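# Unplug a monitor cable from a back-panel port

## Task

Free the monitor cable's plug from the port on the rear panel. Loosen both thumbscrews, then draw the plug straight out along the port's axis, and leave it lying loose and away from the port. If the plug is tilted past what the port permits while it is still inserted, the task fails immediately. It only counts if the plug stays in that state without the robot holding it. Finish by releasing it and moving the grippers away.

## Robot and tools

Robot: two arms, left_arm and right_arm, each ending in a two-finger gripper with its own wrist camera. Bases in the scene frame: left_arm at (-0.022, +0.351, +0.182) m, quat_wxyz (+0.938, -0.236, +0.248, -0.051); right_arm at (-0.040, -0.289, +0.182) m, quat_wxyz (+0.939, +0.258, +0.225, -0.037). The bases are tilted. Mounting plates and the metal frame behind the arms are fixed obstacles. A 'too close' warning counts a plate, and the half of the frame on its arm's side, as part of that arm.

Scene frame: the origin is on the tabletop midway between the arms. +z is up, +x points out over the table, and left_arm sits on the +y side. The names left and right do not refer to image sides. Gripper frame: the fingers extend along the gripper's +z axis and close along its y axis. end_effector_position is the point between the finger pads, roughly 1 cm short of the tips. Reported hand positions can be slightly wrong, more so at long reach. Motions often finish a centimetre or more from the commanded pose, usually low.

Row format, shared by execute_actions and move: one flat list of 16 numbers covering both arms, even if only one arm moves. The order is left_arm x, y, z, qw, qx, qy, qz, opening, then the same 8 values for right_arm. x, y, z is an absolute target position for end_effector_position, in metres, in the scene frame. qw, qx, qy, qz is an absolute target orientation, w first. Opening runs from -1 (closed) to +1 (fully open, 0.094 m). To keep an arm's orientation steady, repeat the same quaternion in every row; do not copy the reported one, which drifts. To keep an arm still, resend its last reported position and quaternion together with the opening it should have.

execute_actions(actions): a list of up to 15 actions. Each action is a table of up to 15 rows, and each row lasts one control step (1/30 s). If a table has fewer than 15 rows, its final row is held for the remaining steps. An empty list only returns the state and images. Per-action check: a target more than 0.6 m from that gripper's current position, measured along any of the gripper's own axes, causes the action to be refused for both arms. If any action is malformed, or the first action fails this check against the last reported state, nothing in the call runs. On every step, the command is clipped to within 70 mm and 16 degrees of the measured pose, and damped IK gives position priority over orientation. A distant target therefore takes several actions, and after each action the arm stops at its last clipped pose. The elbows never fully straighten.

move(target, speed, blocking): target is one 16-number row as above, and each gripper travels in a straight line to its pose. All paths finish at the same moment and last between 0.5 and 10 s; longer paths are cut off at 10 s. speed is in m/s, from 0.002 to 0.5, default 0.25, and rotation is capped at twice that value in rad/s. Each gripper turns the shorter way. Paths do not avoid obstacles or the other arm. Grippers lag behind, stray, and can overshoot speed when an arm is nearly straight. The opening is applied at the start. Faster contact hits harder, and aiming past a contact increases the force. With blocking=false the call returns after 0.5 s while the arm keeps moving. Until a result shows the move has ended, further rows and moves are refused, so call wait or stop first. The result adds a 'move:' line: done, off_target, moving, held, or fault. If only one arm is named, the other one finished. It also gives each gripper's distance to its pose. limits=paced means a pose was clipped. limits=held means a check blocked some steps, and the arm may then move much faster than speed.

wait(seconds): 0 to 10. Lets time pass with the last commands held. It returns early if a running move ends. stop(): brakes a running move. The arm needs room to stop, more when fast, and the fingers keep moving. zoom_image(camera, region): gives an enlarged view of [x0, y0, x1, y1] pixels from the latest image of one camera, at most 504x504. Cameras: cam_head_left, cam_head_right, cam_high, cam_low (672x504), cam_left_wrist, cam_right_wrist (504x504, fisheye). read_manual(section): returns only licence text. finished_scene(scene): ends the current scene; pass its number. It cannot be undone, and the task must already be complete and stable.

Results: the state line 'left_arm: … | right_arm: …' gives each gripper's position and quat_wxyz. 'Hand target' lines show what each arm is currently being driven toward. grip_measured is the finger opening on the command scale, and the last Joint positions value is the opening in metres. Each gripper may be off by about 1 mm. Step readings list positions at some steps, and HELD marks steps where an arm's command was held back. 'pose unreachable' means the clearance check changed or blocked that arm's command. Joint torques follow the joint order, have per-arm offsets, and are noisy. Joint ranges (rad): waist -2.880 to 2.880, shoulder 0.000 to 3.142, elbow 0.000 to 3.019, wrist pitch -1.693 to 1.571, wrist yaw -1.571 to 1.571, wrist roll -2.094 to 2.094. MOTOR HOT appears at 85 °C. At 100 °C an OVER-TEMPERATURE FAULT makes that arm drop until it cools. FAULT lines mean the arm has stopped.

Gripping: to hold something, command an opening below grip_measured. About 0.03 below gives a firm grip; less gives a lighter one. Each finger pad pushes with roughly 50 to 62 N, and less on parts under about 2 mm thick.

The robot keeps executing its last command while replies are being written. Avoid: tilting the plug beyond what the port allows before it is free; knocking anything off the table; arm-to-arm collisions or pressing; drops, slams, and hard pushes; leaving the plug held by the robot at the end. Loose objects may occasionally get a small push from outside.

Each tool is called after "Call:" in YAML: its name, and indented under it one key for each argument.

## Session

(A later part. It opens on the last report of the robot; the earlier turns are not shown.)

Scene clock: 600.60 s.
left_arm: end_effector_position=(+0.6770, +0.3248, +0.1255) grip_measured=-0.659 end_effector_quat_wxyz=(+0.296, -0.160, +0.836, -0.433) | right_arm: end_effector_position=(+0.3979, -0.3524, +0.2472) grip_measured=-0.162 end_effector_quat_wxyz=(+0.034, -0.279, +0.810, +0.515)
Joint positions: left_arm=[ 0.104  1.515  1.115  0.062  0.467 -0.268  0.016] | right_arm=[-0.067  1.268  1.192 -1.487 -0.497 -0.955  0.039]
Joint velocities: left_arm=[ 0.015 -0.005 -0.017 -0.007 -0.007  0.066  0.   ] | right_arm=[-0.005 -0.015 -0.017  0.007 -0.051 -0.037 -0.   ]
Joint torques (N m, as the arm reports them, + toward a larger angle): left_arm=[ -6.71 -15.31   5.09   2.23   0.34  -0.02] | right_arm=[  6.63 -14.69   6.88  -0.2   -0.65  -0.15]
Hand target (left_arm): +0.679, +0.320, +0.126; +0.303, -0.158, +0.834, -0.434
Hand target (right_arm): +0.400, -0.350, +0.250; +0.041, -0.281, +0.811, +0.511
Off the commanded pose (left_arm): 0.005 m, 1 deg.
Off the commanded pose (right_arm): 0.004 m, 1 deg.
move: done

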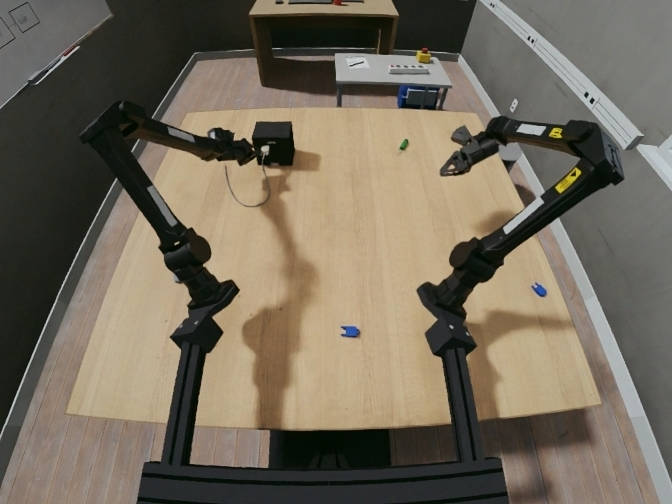

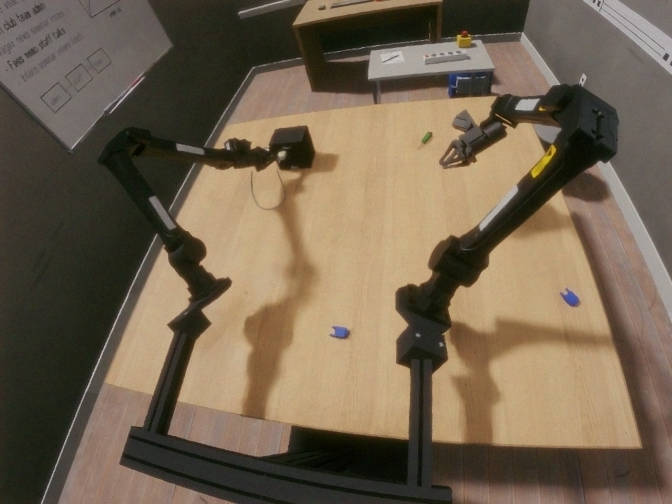

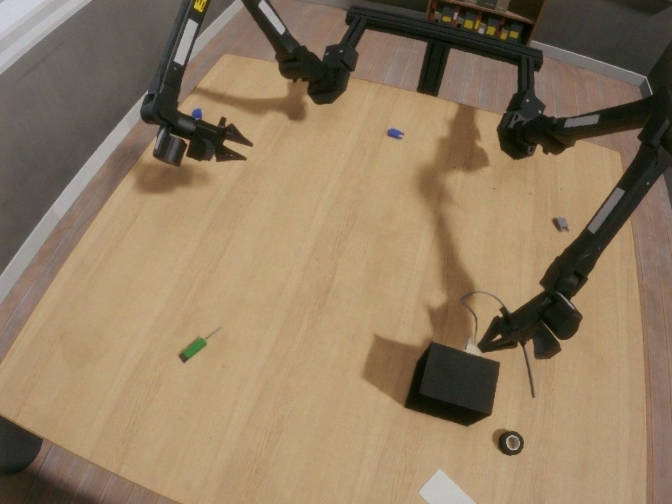

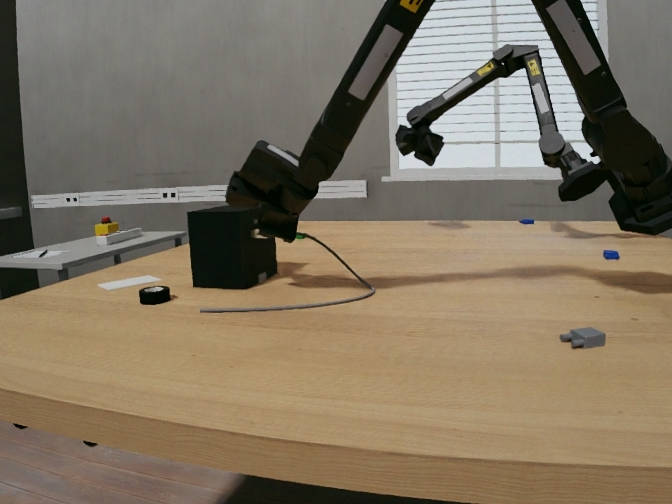

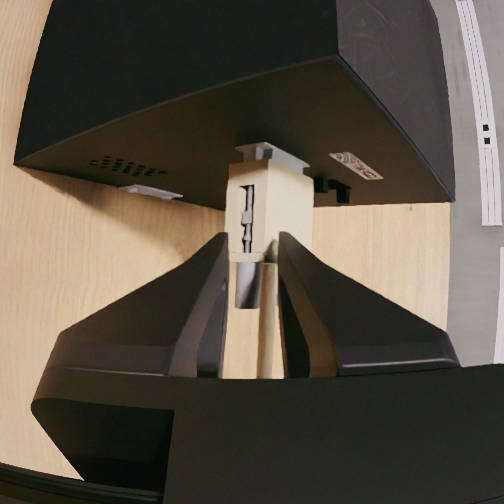

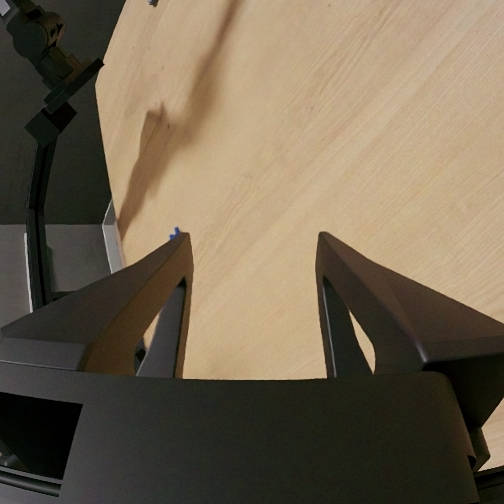

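Call:
execute_actions:
  actions:
    - [[0.650,0.333,0.135, 0.303,-0.158,0.834,-0.434, -0.66, 0.40,-0.35,0.25, 0.041,-0.281,0.811,0.511, -0.16]]

Call:
move:
  target: [0.685,0.321,0.126, 0.303,-0.158,0.834,-0.434, -0.66, 0.40,-0.35,0.25, 0.041,-0.281,0.811,0.511, -0.16]
  speed: 0.04

Call:
zoom_image:
  camera: "cam_left_wrist"
  region: [150, 120, 370, 340]

Scene clock: 615.17 s.
left_arm: end_effector_position=(+0.6492, +0.3253, +0.1380) grip_measured=-0.659 end_effector_quat_wxyz=(+0.294, -0.158, +0.834, -0.439) | right_arm: end_effector_position=(+0.3979, -0.3524, +0.2472) grip_measured=-0.162 end_effector_quat_wxyz=(+0.034, -0.279, +0.810, +0.515)
Joint positions: left_arm=[ 0.104  1.446  1.029  0.075  0.481 -0.268  0.016] | right_arm=[-0.067  1.268  1.192 -1.487 -0.497 -0.955  0.039]
Joint velocities: left_arm=[-0.015 -0.024 -0.012  0.002  0.022 -0.007 -0.001] | right_arm=[-0.005  0.005  0.007 -0.007  0.007 -0.022  0.   ]
Joint torques (N m, as the arm reports them, + toward a larger angle): left_arm=[ -3.91 -15.04   4.73   2.     0.67   0.06] | right_arm=[  6.66 -14.74   6.89  -0.18  -0.65  -0.14]
Hand target (left_arm): +0.650, +0.333, +0.135; +0.303, -0.158, +0.834, -0.434
Hand target (right_arm): +0.400, -0.350, +0.250; +0.041, -0.281, +0.811, +0.511
Off the commanded pose (left_arm): 0.008 m, 1 deg.
Off the commanded pose (right_arm): 0.004 m, 1 deg.
Step readings (end_effector_position):
0: left_arm (+0.6770, +0.3248, +0.1255) | right_arm (+0.3979, -0.3524, +0.2472)
1: left_arm (+0.6738, +0.3239, +0.1261) | right_arm (+0.3979, -0.3524, +0.2472)
2: left_arm (+0.6671, +0.3232, +0.1277) | right_arm (+0.3979, -0.3524, +0.2472)
4: left_arm (+0.6529, +0.3225, +0.1302) | right_arm (+0.3979, -0.3524, +0.2472)
8: left_arm (+0.6487, +0.3246, +0.1365) | right_arm (+0.3979, -0.3524, +0.2472)
15: end_effector_position above

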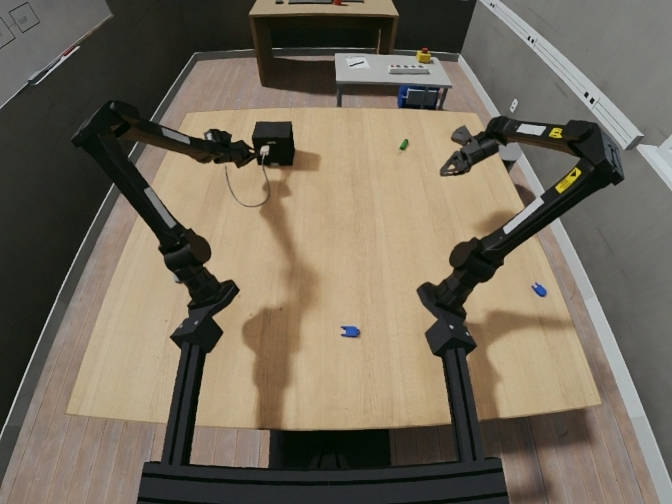

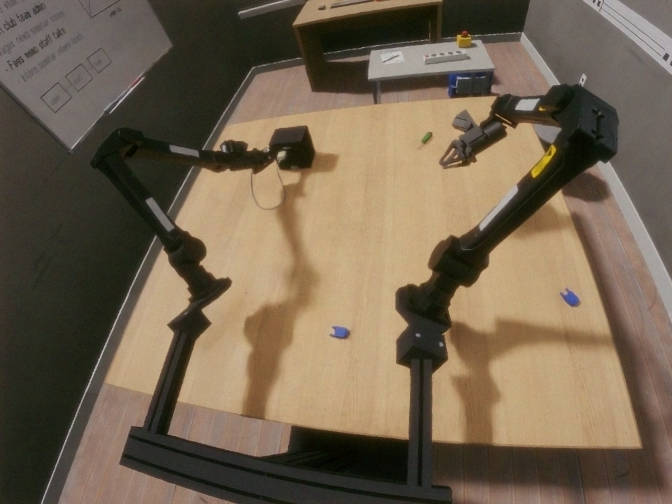

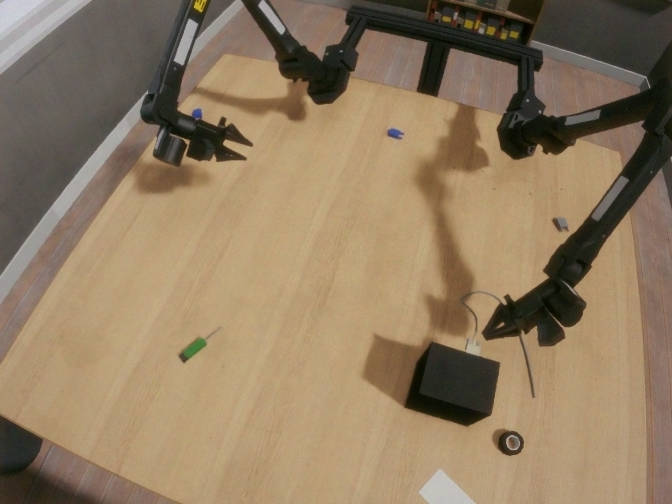

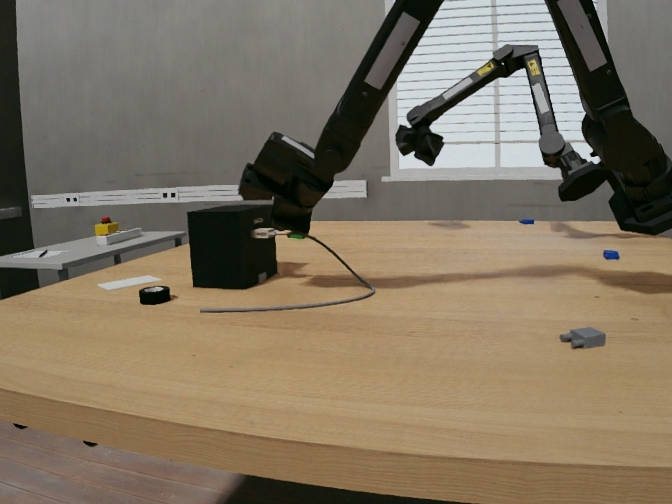

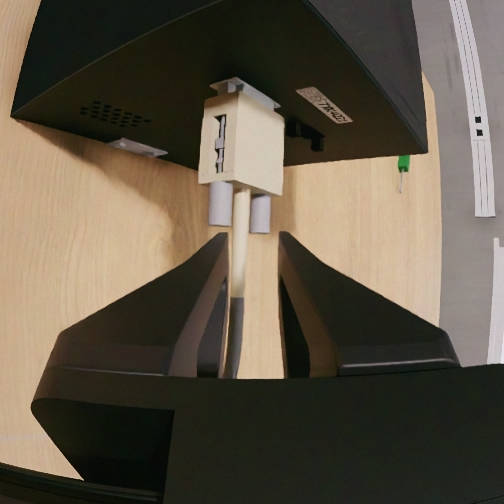

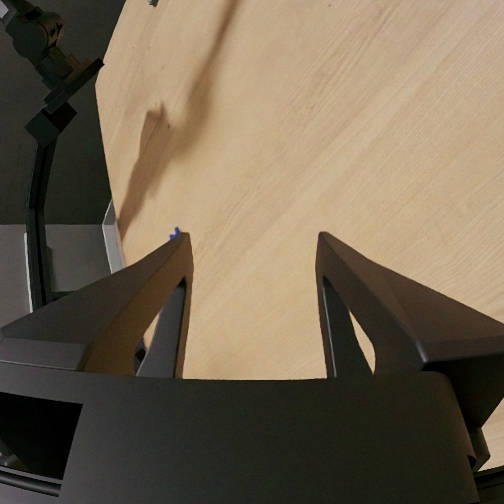

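Scene clock: 616.40 s.
left_arm: end_effector_position=(+0.6717, +0.3241, +0.1244) grip_measured=-0.659 end_effector_quat_wxyz=(+0.296, -0.160, +0.836, -0.433) | right_arm: end_effector_position=(+0.3979, -0.3524, +0.2472) grip_measured=-0.162 end_effector_quat_wxyz=(+0.034, -0.279, +0.810, +0.515)
Joint positions: left_arm=[ 0.104  1.509  1.097  0.075  0.467 -0.268  0.016] | right_arm=[-0.067  1.268  1.192 -1.487 -0.497 -0.955  0.039]
Joint velocities: left_arm=[ 0.005 -0.005  0.002  0.007 -0.022  0.022  0.001] | right_arm=[-0.005 -0.005  0.002  0.007 -0.037 -0.066  0.   ]
Joint torques (N m, as the arm reports them, + toward a larger angle): left_arm=[ -6.61 -14.11   8.05   1.36   0.34  -0.02] | right_arm=[  6.66 -14.71   6.87  -0.18  -0.66  -0.15]
Hand target (left_arm): +0.685, +0.321, +0.126; +0.303, -0.158, +0.834, -0.434
Hand target (right_arm): +0.400, -0.350, +0.250; +0.041, -0.281, +0.811, +0.511
Off the commanded pose (left_arm): 0.014 m, 1 deg.
Off the commanded pose (right_arm): 0.004 m, 1 deg.
move: off_target (left_arm)

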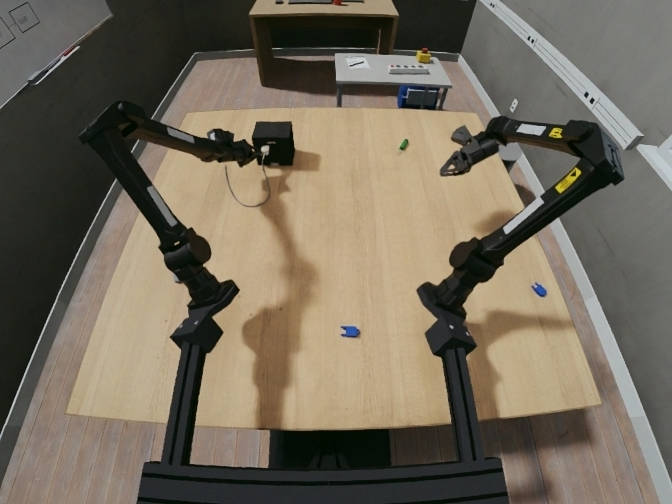

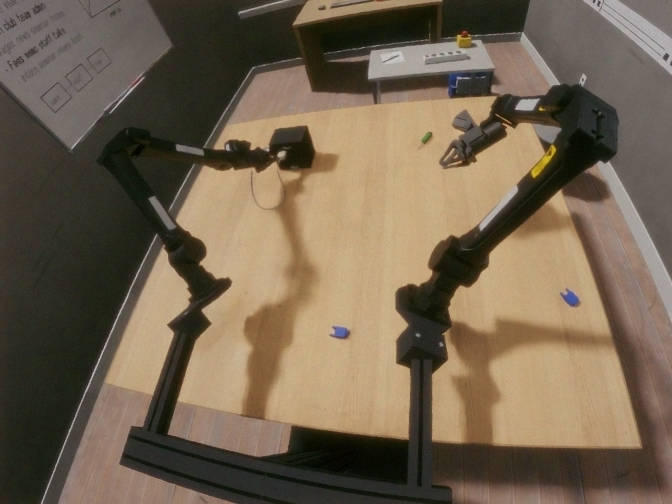

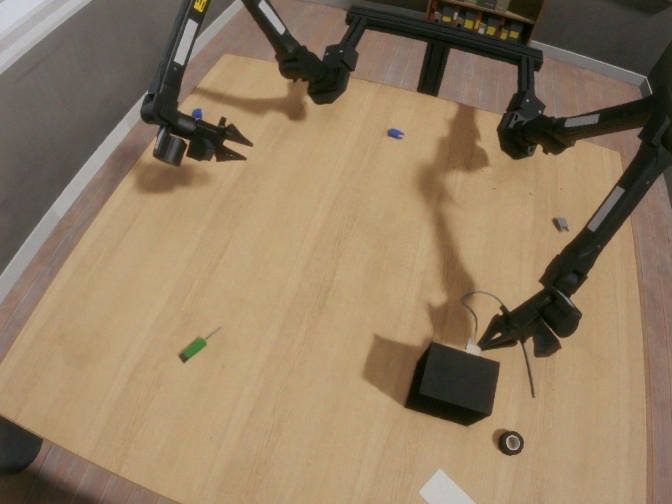

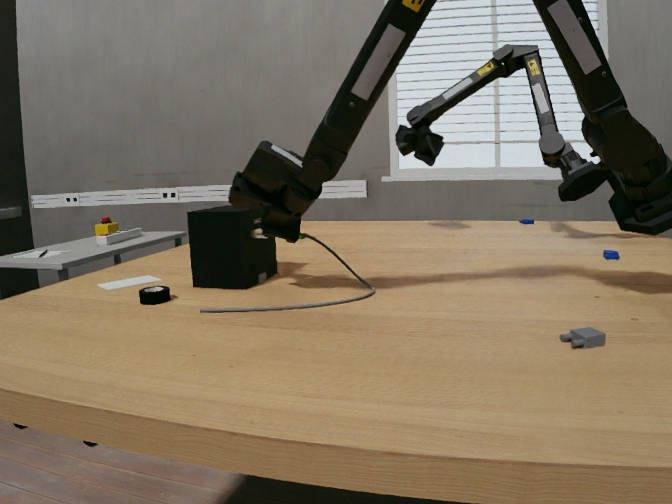

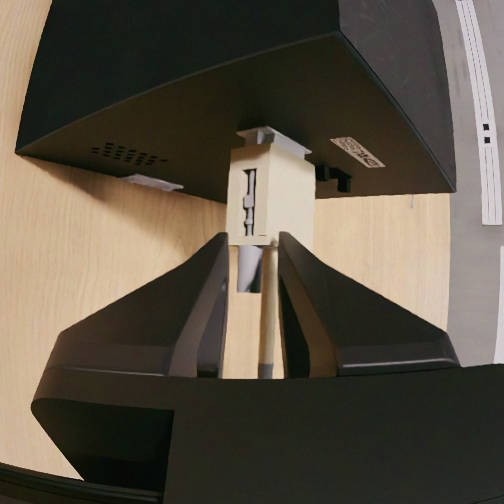

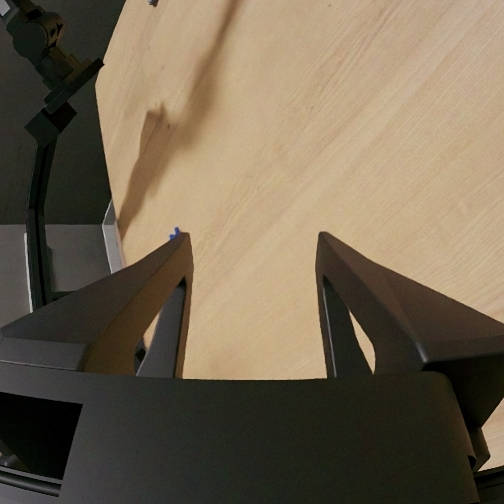

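Region (150, 120, 370, 340) of cam_left_wrist's 504x504 image, scaled by 2.291, with more detail than that image has.

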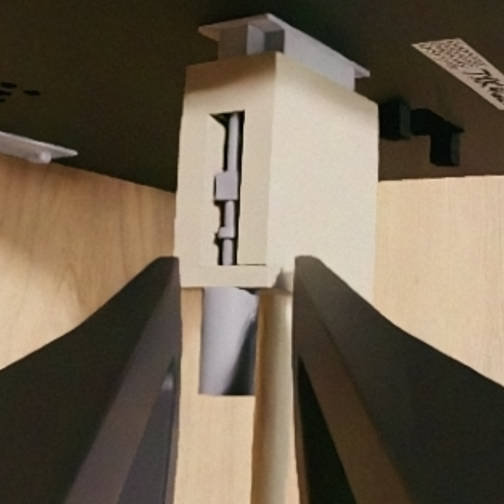

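Call:
execute_actions:
  actions:
    - [[0.684,0.316,0.119, 0.303,-0.158,0.834,-0.434, -0.66, 0.40,-0.35,0.25, 0.041,-0.281,0.811,0.511, -0.16]]

Call:
zoom_image:
  camera: "cam_left_wrist"
  region: [150, 120, 370, 340]

Scene clock: 636.37 s.
left_arm: end_effector_position=(+0.6709, +0.3198, +0.1213) grip_measured=-0.659 end_effector_quat_wxyz=(+0.294, -0.159, +0.836, -0.435) | right_arm: end_effector_position=(+0.3979, -0.3524, +0.2472) grip_measured=-0.162 end_effector_quat_wxyz=(+0.034, -0.279, +0.810, +0.515)
Joint positions: left_arm=[ 0.1    1.517  1.097  0.077  0.466 -0.268  0.016] | right_arm=[-0.067  1.268  1.192 -1.487 -0.497 -0.955  0.039]
Joint velocities: left_arm=[-0.005 -0.024 -0.002 -0.007  0.007 -0.022  0.001] | right_arm=[ 0.005 -0.005 -0.012 -0.012  0.037  0.007 -0.   ]
Joint torques (N m, as the arm reports them, + toward a larger angle): left_arm=[ -6.63 -13.32   7.6    2.02   0.27  -0.03] | right_arm=[  6.63 -14.68   6.88  -0.19  -0.65  -0.15]
Hand target (left_arm): +0.684, +0.316, +0.119; +0.303, -0.158, +0.834, -0.434
Hand target (right_arm): +0.400, -0.350, +0.250; +0.041, -0.281, +0.811, +0.511
Off the commanded pose (left_arm): 0.014 m, 1 deg.
Off the commanded pose (right_arm): 0.004 m, 1 deg.
Step readings (end_effector_position):
0: left_arm (+0.6717, +0.3241, +0.1244) | right_arm (+0.3979, -0.3524, +0.2472)
1: left_arm (+0.6716, +0.3240, +0.1237) | right_arm (+0.3979, -0.3524, +0.2472)
2: left_arm (+0.6716, +0.3237, +0.1229) | right_arm (+0.3979, -0.3524, +0.2472)
4: left_arm (+0.6711, +0.3224, +0.1208) | right_arm (+0.3979, -0.3524, +0.2472)
8: left_arm (+0.6710, +0.3199, +0.1215) | right_arm (+0.3979, -0.3524, +0.2472)
15: end_effector_position above

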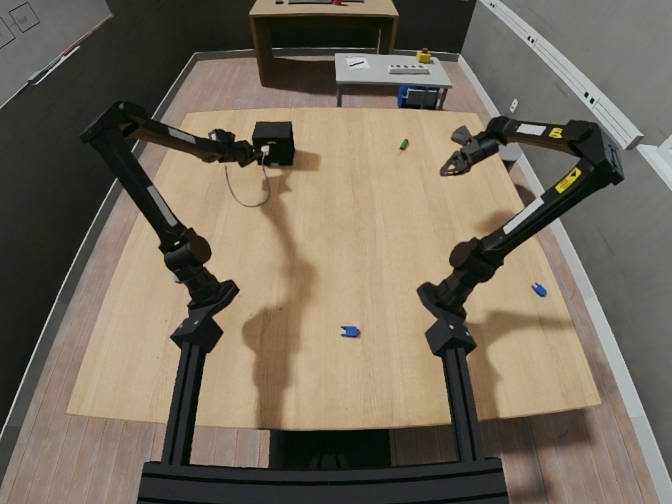

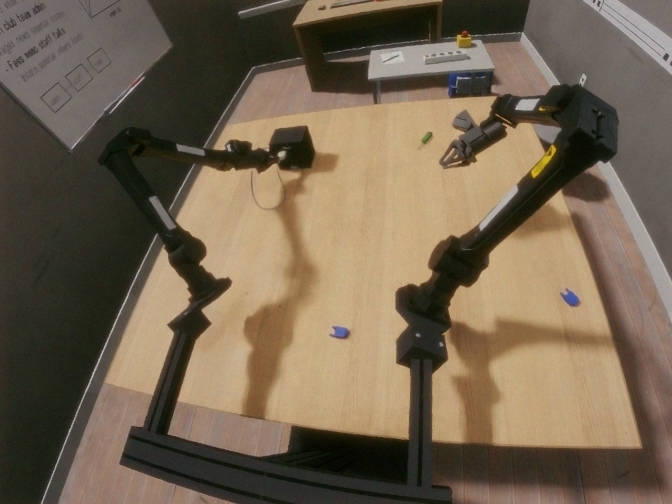

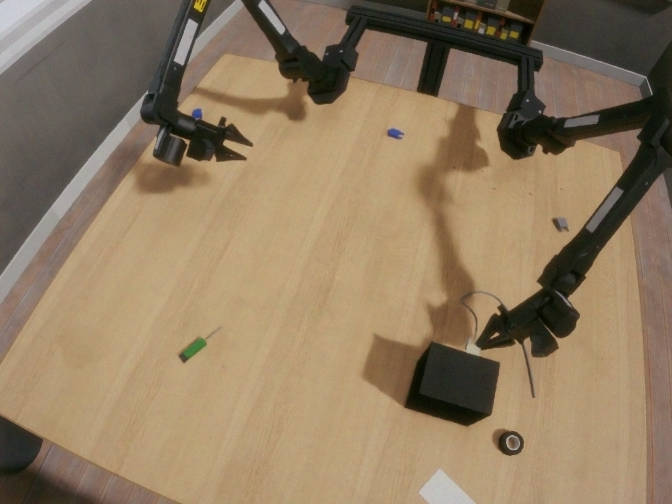

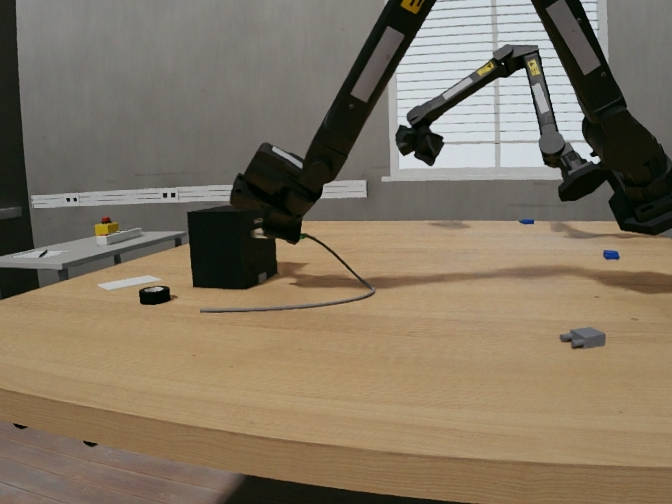

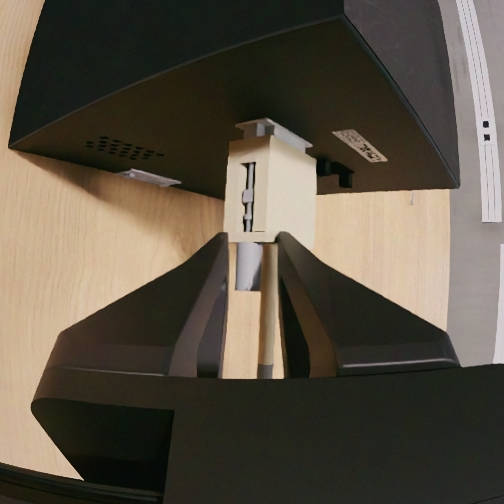

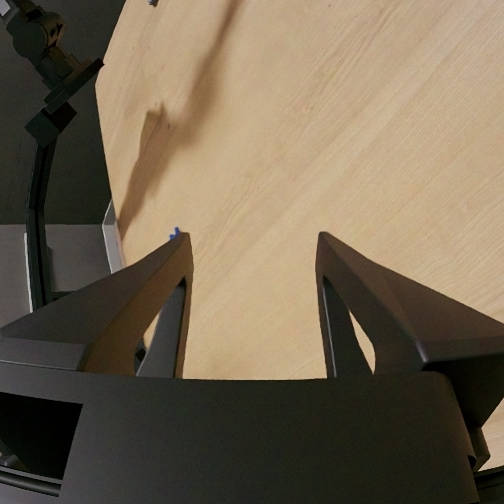

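Region (150, 120, 370, 340) of cam_left_wrist's 504x504 image, scaled by 2.291, with more detail than that image has.

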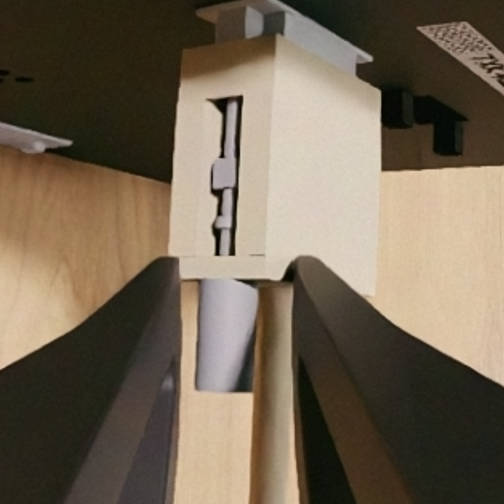

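Call:
execute_actions:
  actions:
    - [[0.684,0.318,0.121, 0.303,-0.158,0.834,-0.434, -0.88, 0.40,-0.35,0.25, 0.041,-0.281,0.811,0.511, -0.16]]
    - [[0.684,0.323,0.126, 0.220,-0.262,0.604,-0.720, -0.88, 0.40,-0.35,0.25, 0.041,-0.281,0.811,0.511, -0.16]]
    - [[0.684,0.323,0.126, 0.220,-0.262,0.604,-0.720, -0.88, 0.40,-0.35,0.25, 0.041,-0.281,0.811,0.511, -0.16]]

Call:
zoom_image:
  camera: "cam_left_wrist"
  region: [150, 120, 370, 340]

Scene clock: 651.70 s.
left_arm: end_effector_position=(+0.6890, +0.3338, +0.1340) grip_measured=-0.879 end_effector_quat_wxyz=(+0.232, -0.254, +0.609, -0.715) | right_arm: end_effector_position=(+0.3979, -0.3524, +0.2472) grip_measured=-0.162 end_effector_quat_wxyz=(+0.034, -0.279, +0.810, +0.515)
Joint positions: left_arm=[ 0.222  1.753  1.144  0.814  1.051 -1.127  0.006] | right_arm=[-0.067  1.268  1.192 -1.487 -0.497 -0.955  0.039]
Joint velocities: left_arm=[-0.005  0.005 -0.002  0.022 -0.051 -0.125 -0.   ] | right_arm=[ 0.015  0.005 -0.002 -0.012 -0.007  0.051  0.   ]
Joint torques (N m, as the arm reports them, + toward a larger angle): left_arm=[ -6.92 -15.55   2.99   2.48   0.23  -0.13] | right_arm=[  6.65 -14.69   6.89  -0.18  -0.65  -0.15]
Hand target (left_arm): +0.684, +0.323, +0.126; -0.219, +0.261, -0.605, +0.719
Hand target (right_arm): +0.400, -0.350, +0.250; +0.041, -0.281, +0.811, +0.511
Off the commanded pose (left_arm): 0.014 m, 2 deg.
Off the commanded pose (right_arm): 0.004 m, 1 deg.
Step readings (end_effector_position; steps 1 to 15: 1st action; 16 to 30: 2nd action; 31 to 45: 3rd action):
0: left_arm (+0.6709, +0.3198, +0.1213) | right_arm (+0.3979, -0.3524, +0.2472)
1: left_arm (+0.6708, +0.3194, +0.1217) | right_arm (+0.3979, -0.3524, +0.2472)
2: left_arm (+0.6710, +0.3199, +0.1226) | right_arm (+0.3979, -0.3524, +0.2472)
4: left_arm (+0.6710, +0.3199, +0.1226) | right_arm (+0.3979, -0.3524, +0.2472)
8: left_arm (+0.6710, +0.3199, +0.1226) | right_arm (+0.3979, -0.3524, +0.2472)
15: left_arm (+0.6710, +0.3199, +0.1226) | right_arm (+0.3979, -0.3524, +0.2472)
16: left_arm (+0.6696, +0.3196, +0.1245) | right_arm (+0.3979, -0.3524, +0.2472)
17: left_arm (+0.6681, +0.3239, +0.1228) | right_arm (+0.3979, -0.3524, +0.2472)
19: left_arm (+0.6655, +0.3295, +0.1250) | right_arm (+0.3979, -0.3524, +0.2472)
23: left_arm (+0.6657, +0.3267, +0.1290) | right_arm (+0.3979, -0.3524, +0.2472)
30: left_arm (+0.6826, +0.3328, +0.1288) | right_arm (+0.3979, -0.3524, +0.2472)
31: left_arm (+0.6852, +0.3335, +0.1303) | right_arm (+0.3979, -0.3524, +0.2472)
32: left_arm (+0.6871, +0.3342, +0.1316) | right_arm (+0.3979, -0.3524, +0.2472)
34: left_arm (+0.6893, +0.3350, +0.1340) | right_arm (+0.3979, -0.3524, +0.2472)
38: left_arm (+0.6896, +0.3346, +0.1354) | right_arm (+0.3979, -0.3524, +0.2472)
45: end_effector_position above

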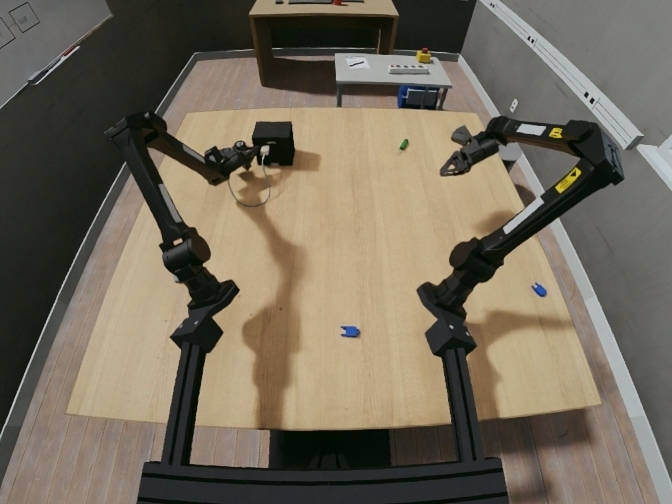

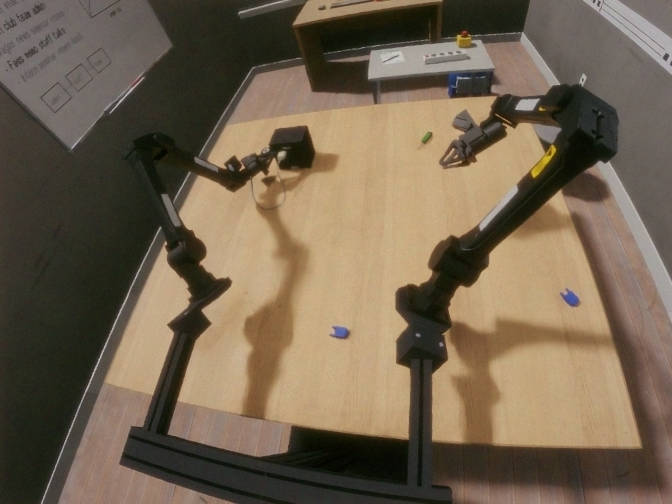

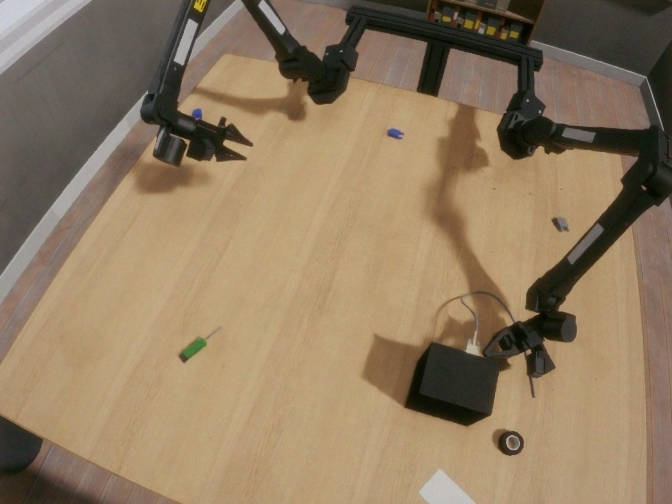

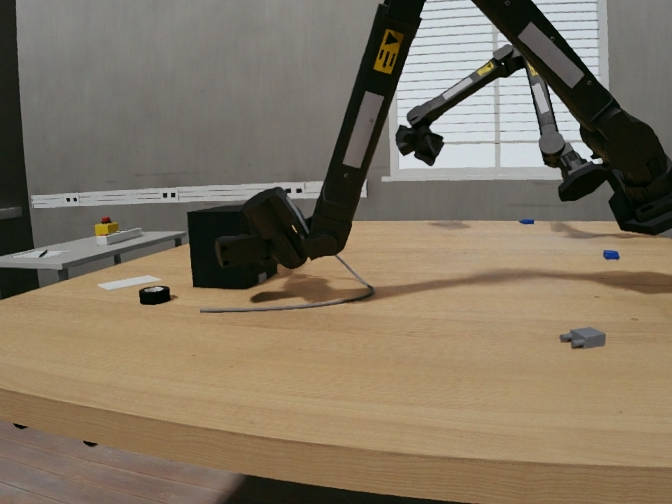

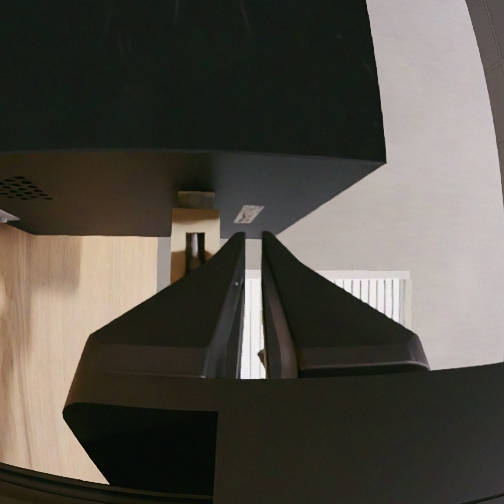

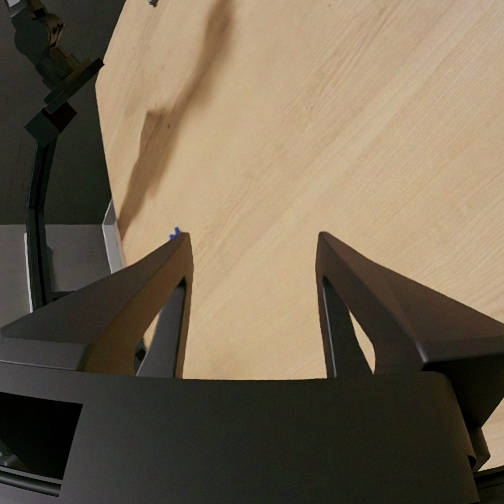

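Region (150, 120, 370, 340) of cam_left_wrist's 504x504 image, scaled by 2.291, with more detail than that image has.

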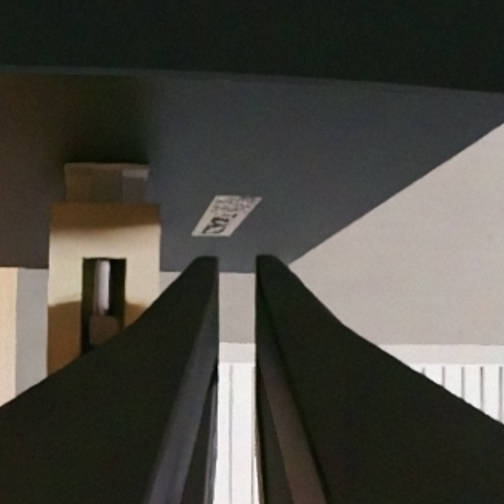

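Call:
move:
  target: [0.66,0.36,0.125, 0.354,-0.354,0.612,-0.612, -0.64, 0.4,-0.35,0.25, 0.041,-0.281,0.811,0.511, -0.16]
  speed: 0.15

Call:
move:
  target: [0.684,0.335,0.123, 0.354,-0.354,0.612,-0.612, -0.64, 0.4,-0.35,0.25, 0.041,-0.281,0.811,0.511, -0.16]
  speed: 0.05

Scene clock: 770.90 s.
left_arm: end_effector_position=(+0.6611, +0.3628, +0.1158) grip_measured=-0.642 end_effector_quat_wxyz=(+0.341, -0.364, +0.615, -0.611) | right_arm: end_effector_position=(+0.3979, -0.3524, +0.2472) grip_measured=-0.162 end_effector_quat_wxyz=(+0.034, -0.279, +0.810, +0.515)
Joint positions: left_arm=[ 0.219  1.691  0.934  1.015  0.683 -1.094  0.017] | right_arm=[-0.067  1.268  1.192 -1.487 -0.497 -0.955  0.039]
Joint velocities: left_arm=[-0.015  0.005 -0.017  0.012  0.022 -0.051 -0.   ] | right_arm=[ 0.015 -0.015  0.007  0.002  0.007  0.022 -0.001]
Joint torques (N m, as the arm reports them, + toward a larger angle): left_arm=[ -6.28 -16.03   2.12   2.77   0.2    0.08] | right_arm=[  6.62 -14.66   6.88  -0.19  -0.66  -0.15]
Hand target (left_arm): +0.661, +0.360, +0.125; +0.354, -0.354, +0.612, -0.612
Hand target (right_arm): +0.400, -0.350, +0.250; +0.041, -0.281, +0.811, +0.511
Off the commanded pose (left_arm): 0.010 m, 2 deg.
Off the commanded pose (right_arm): 0.004 m, 1 deg.
move: done

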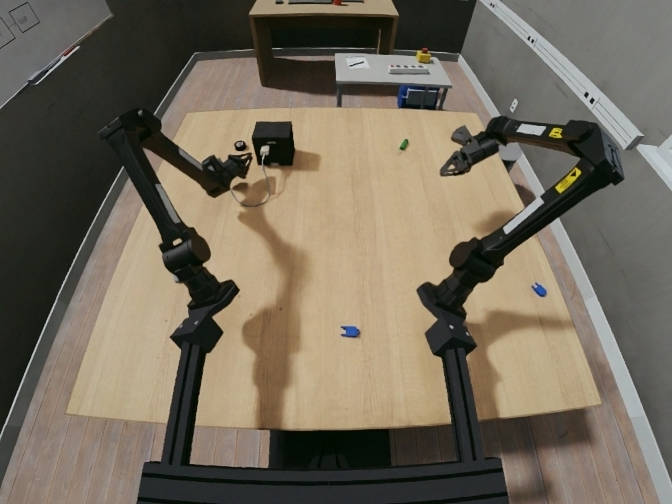

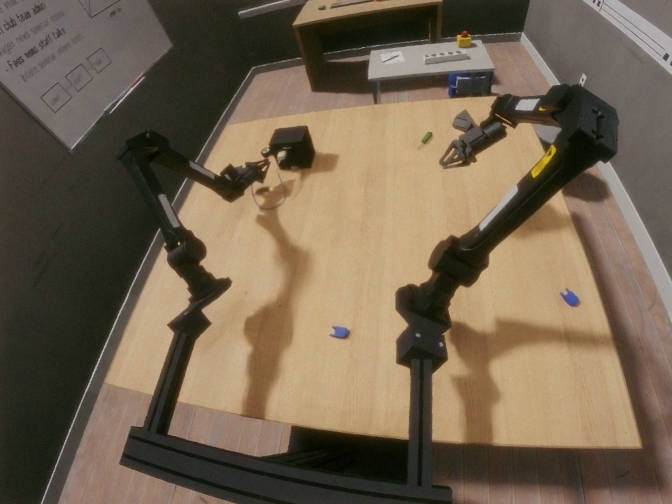

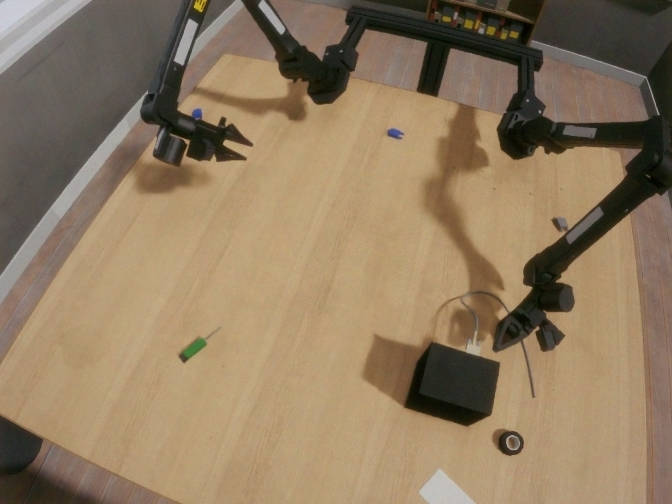

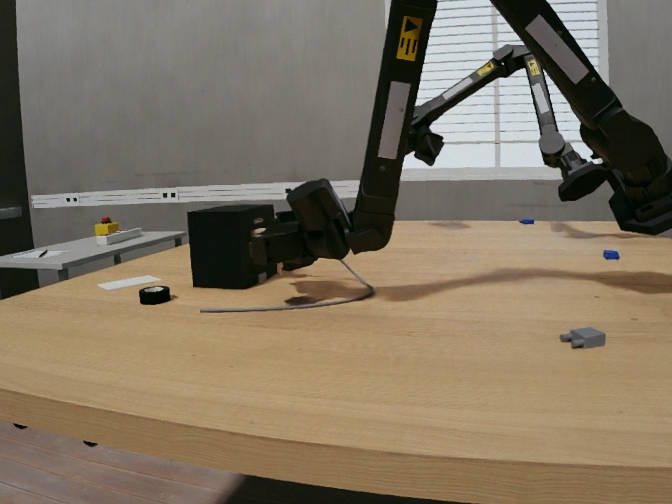

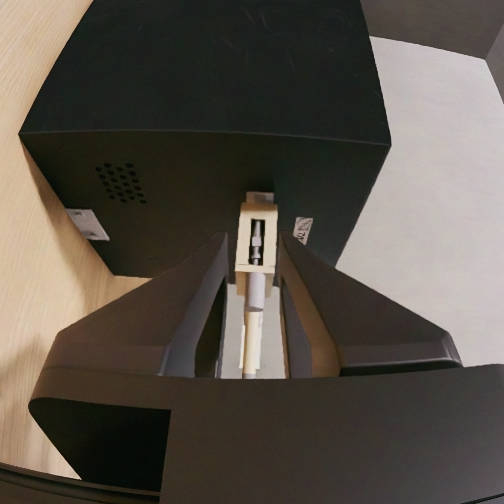

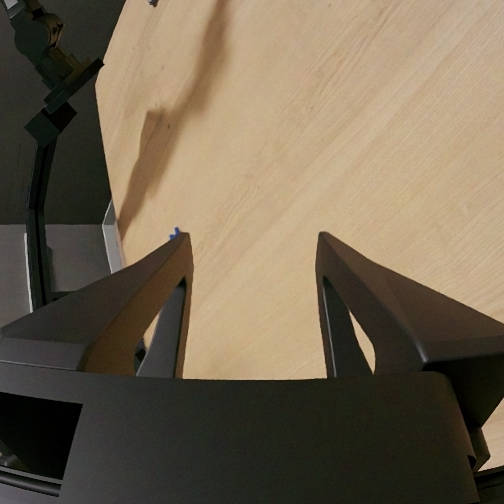

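Scene clock: 771.97 s.
left_arm: end_effector_position=(+0.6772, +0.3407, +0.1272) grip_measured=-0.642 end_effector_quat_wxyz=(+0.352, -0.359, +0.610, -0.613) | right_arm: end_effector_position=(+0.3979, -0.3524, +0.2472) grip_measured=-0.162 end_effector_quat_wxyz=(+0.034, -0.279, +0.810, +0.515)
Joint positions: left_arm=[ 0.163  1.707  0.966  1.015  0.632 -1.077  0.017] | right_arm=[-0.067  1.268  1.192 -1.487 -0.497 -0.955  0.039]
Joint velocities: left_arm=[ 0.005 -0.024  0.002 -0.022 -0.022  0.007 -0.   ] | right_arm=[-0.005  0.005 -0.012 -0.017 -0.007  0.037 -0.001]
Joint torques (N m, as the arm reports them, + toward a larger angle): left_arm=[ -6.8  -13.92   5.1    1.58   0.2    0.1 ] | right_arm=[  6.68 -14.69   6.89  -0.2   -0.66  -0.15]
Hand target (left_arm): +0.684, +0.335, +0.123; +0.354, -0.354, +0.612, -0.612
Hand target (right_arm): +0.400, -0.350, +0.250; +0.041, -0.281, +0.811, +0.511
Off the commanded pose (left_arm): 0.010 m, 1 deg.
Off the commanded pose (right_arm): 0.004 m, 1 deg.
move: done

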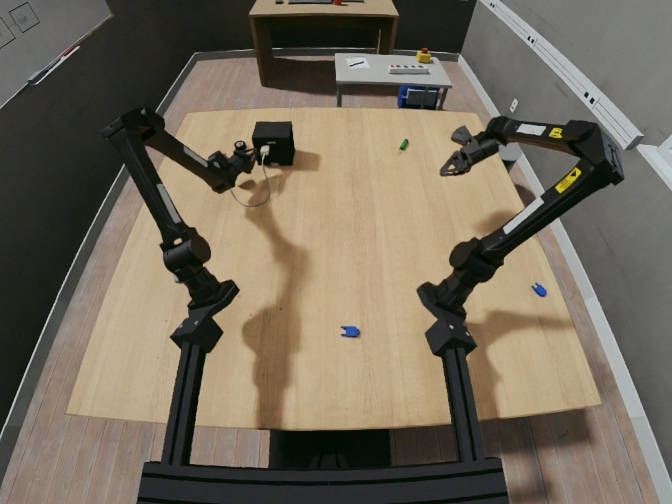

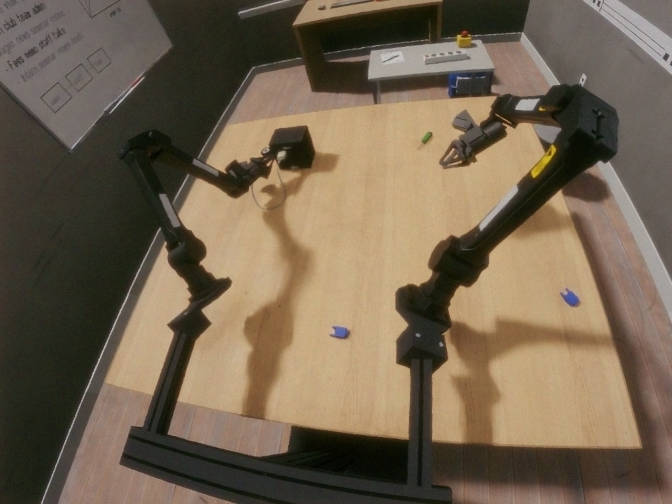

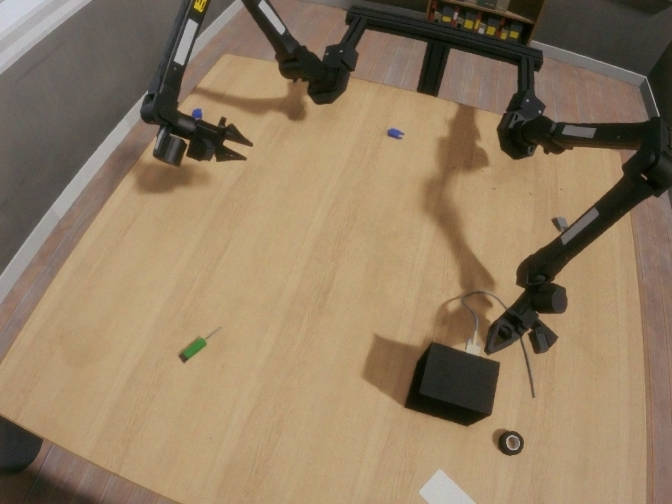

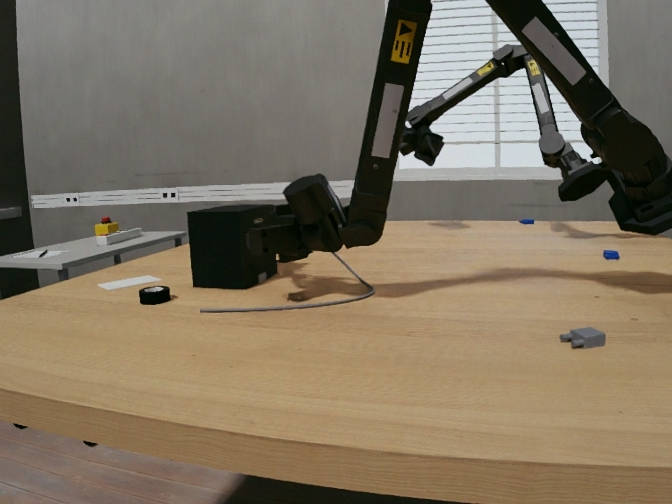

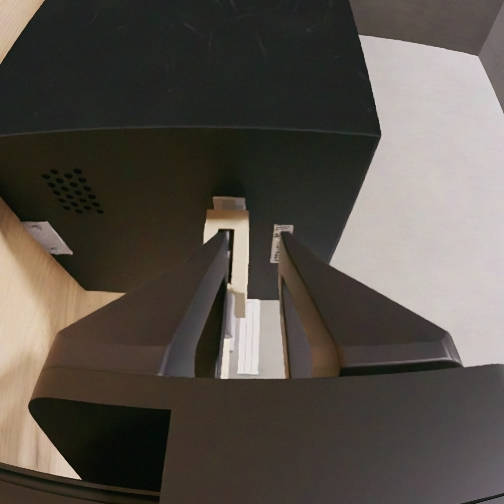

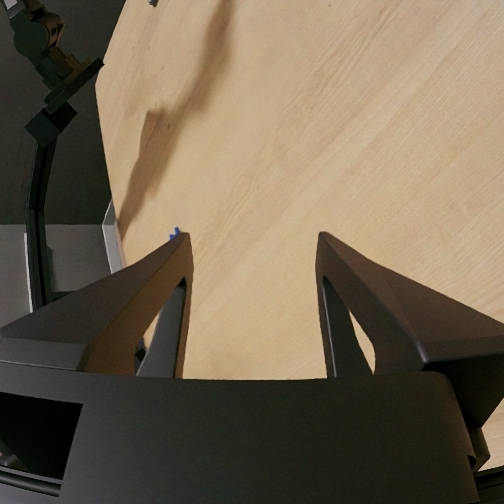

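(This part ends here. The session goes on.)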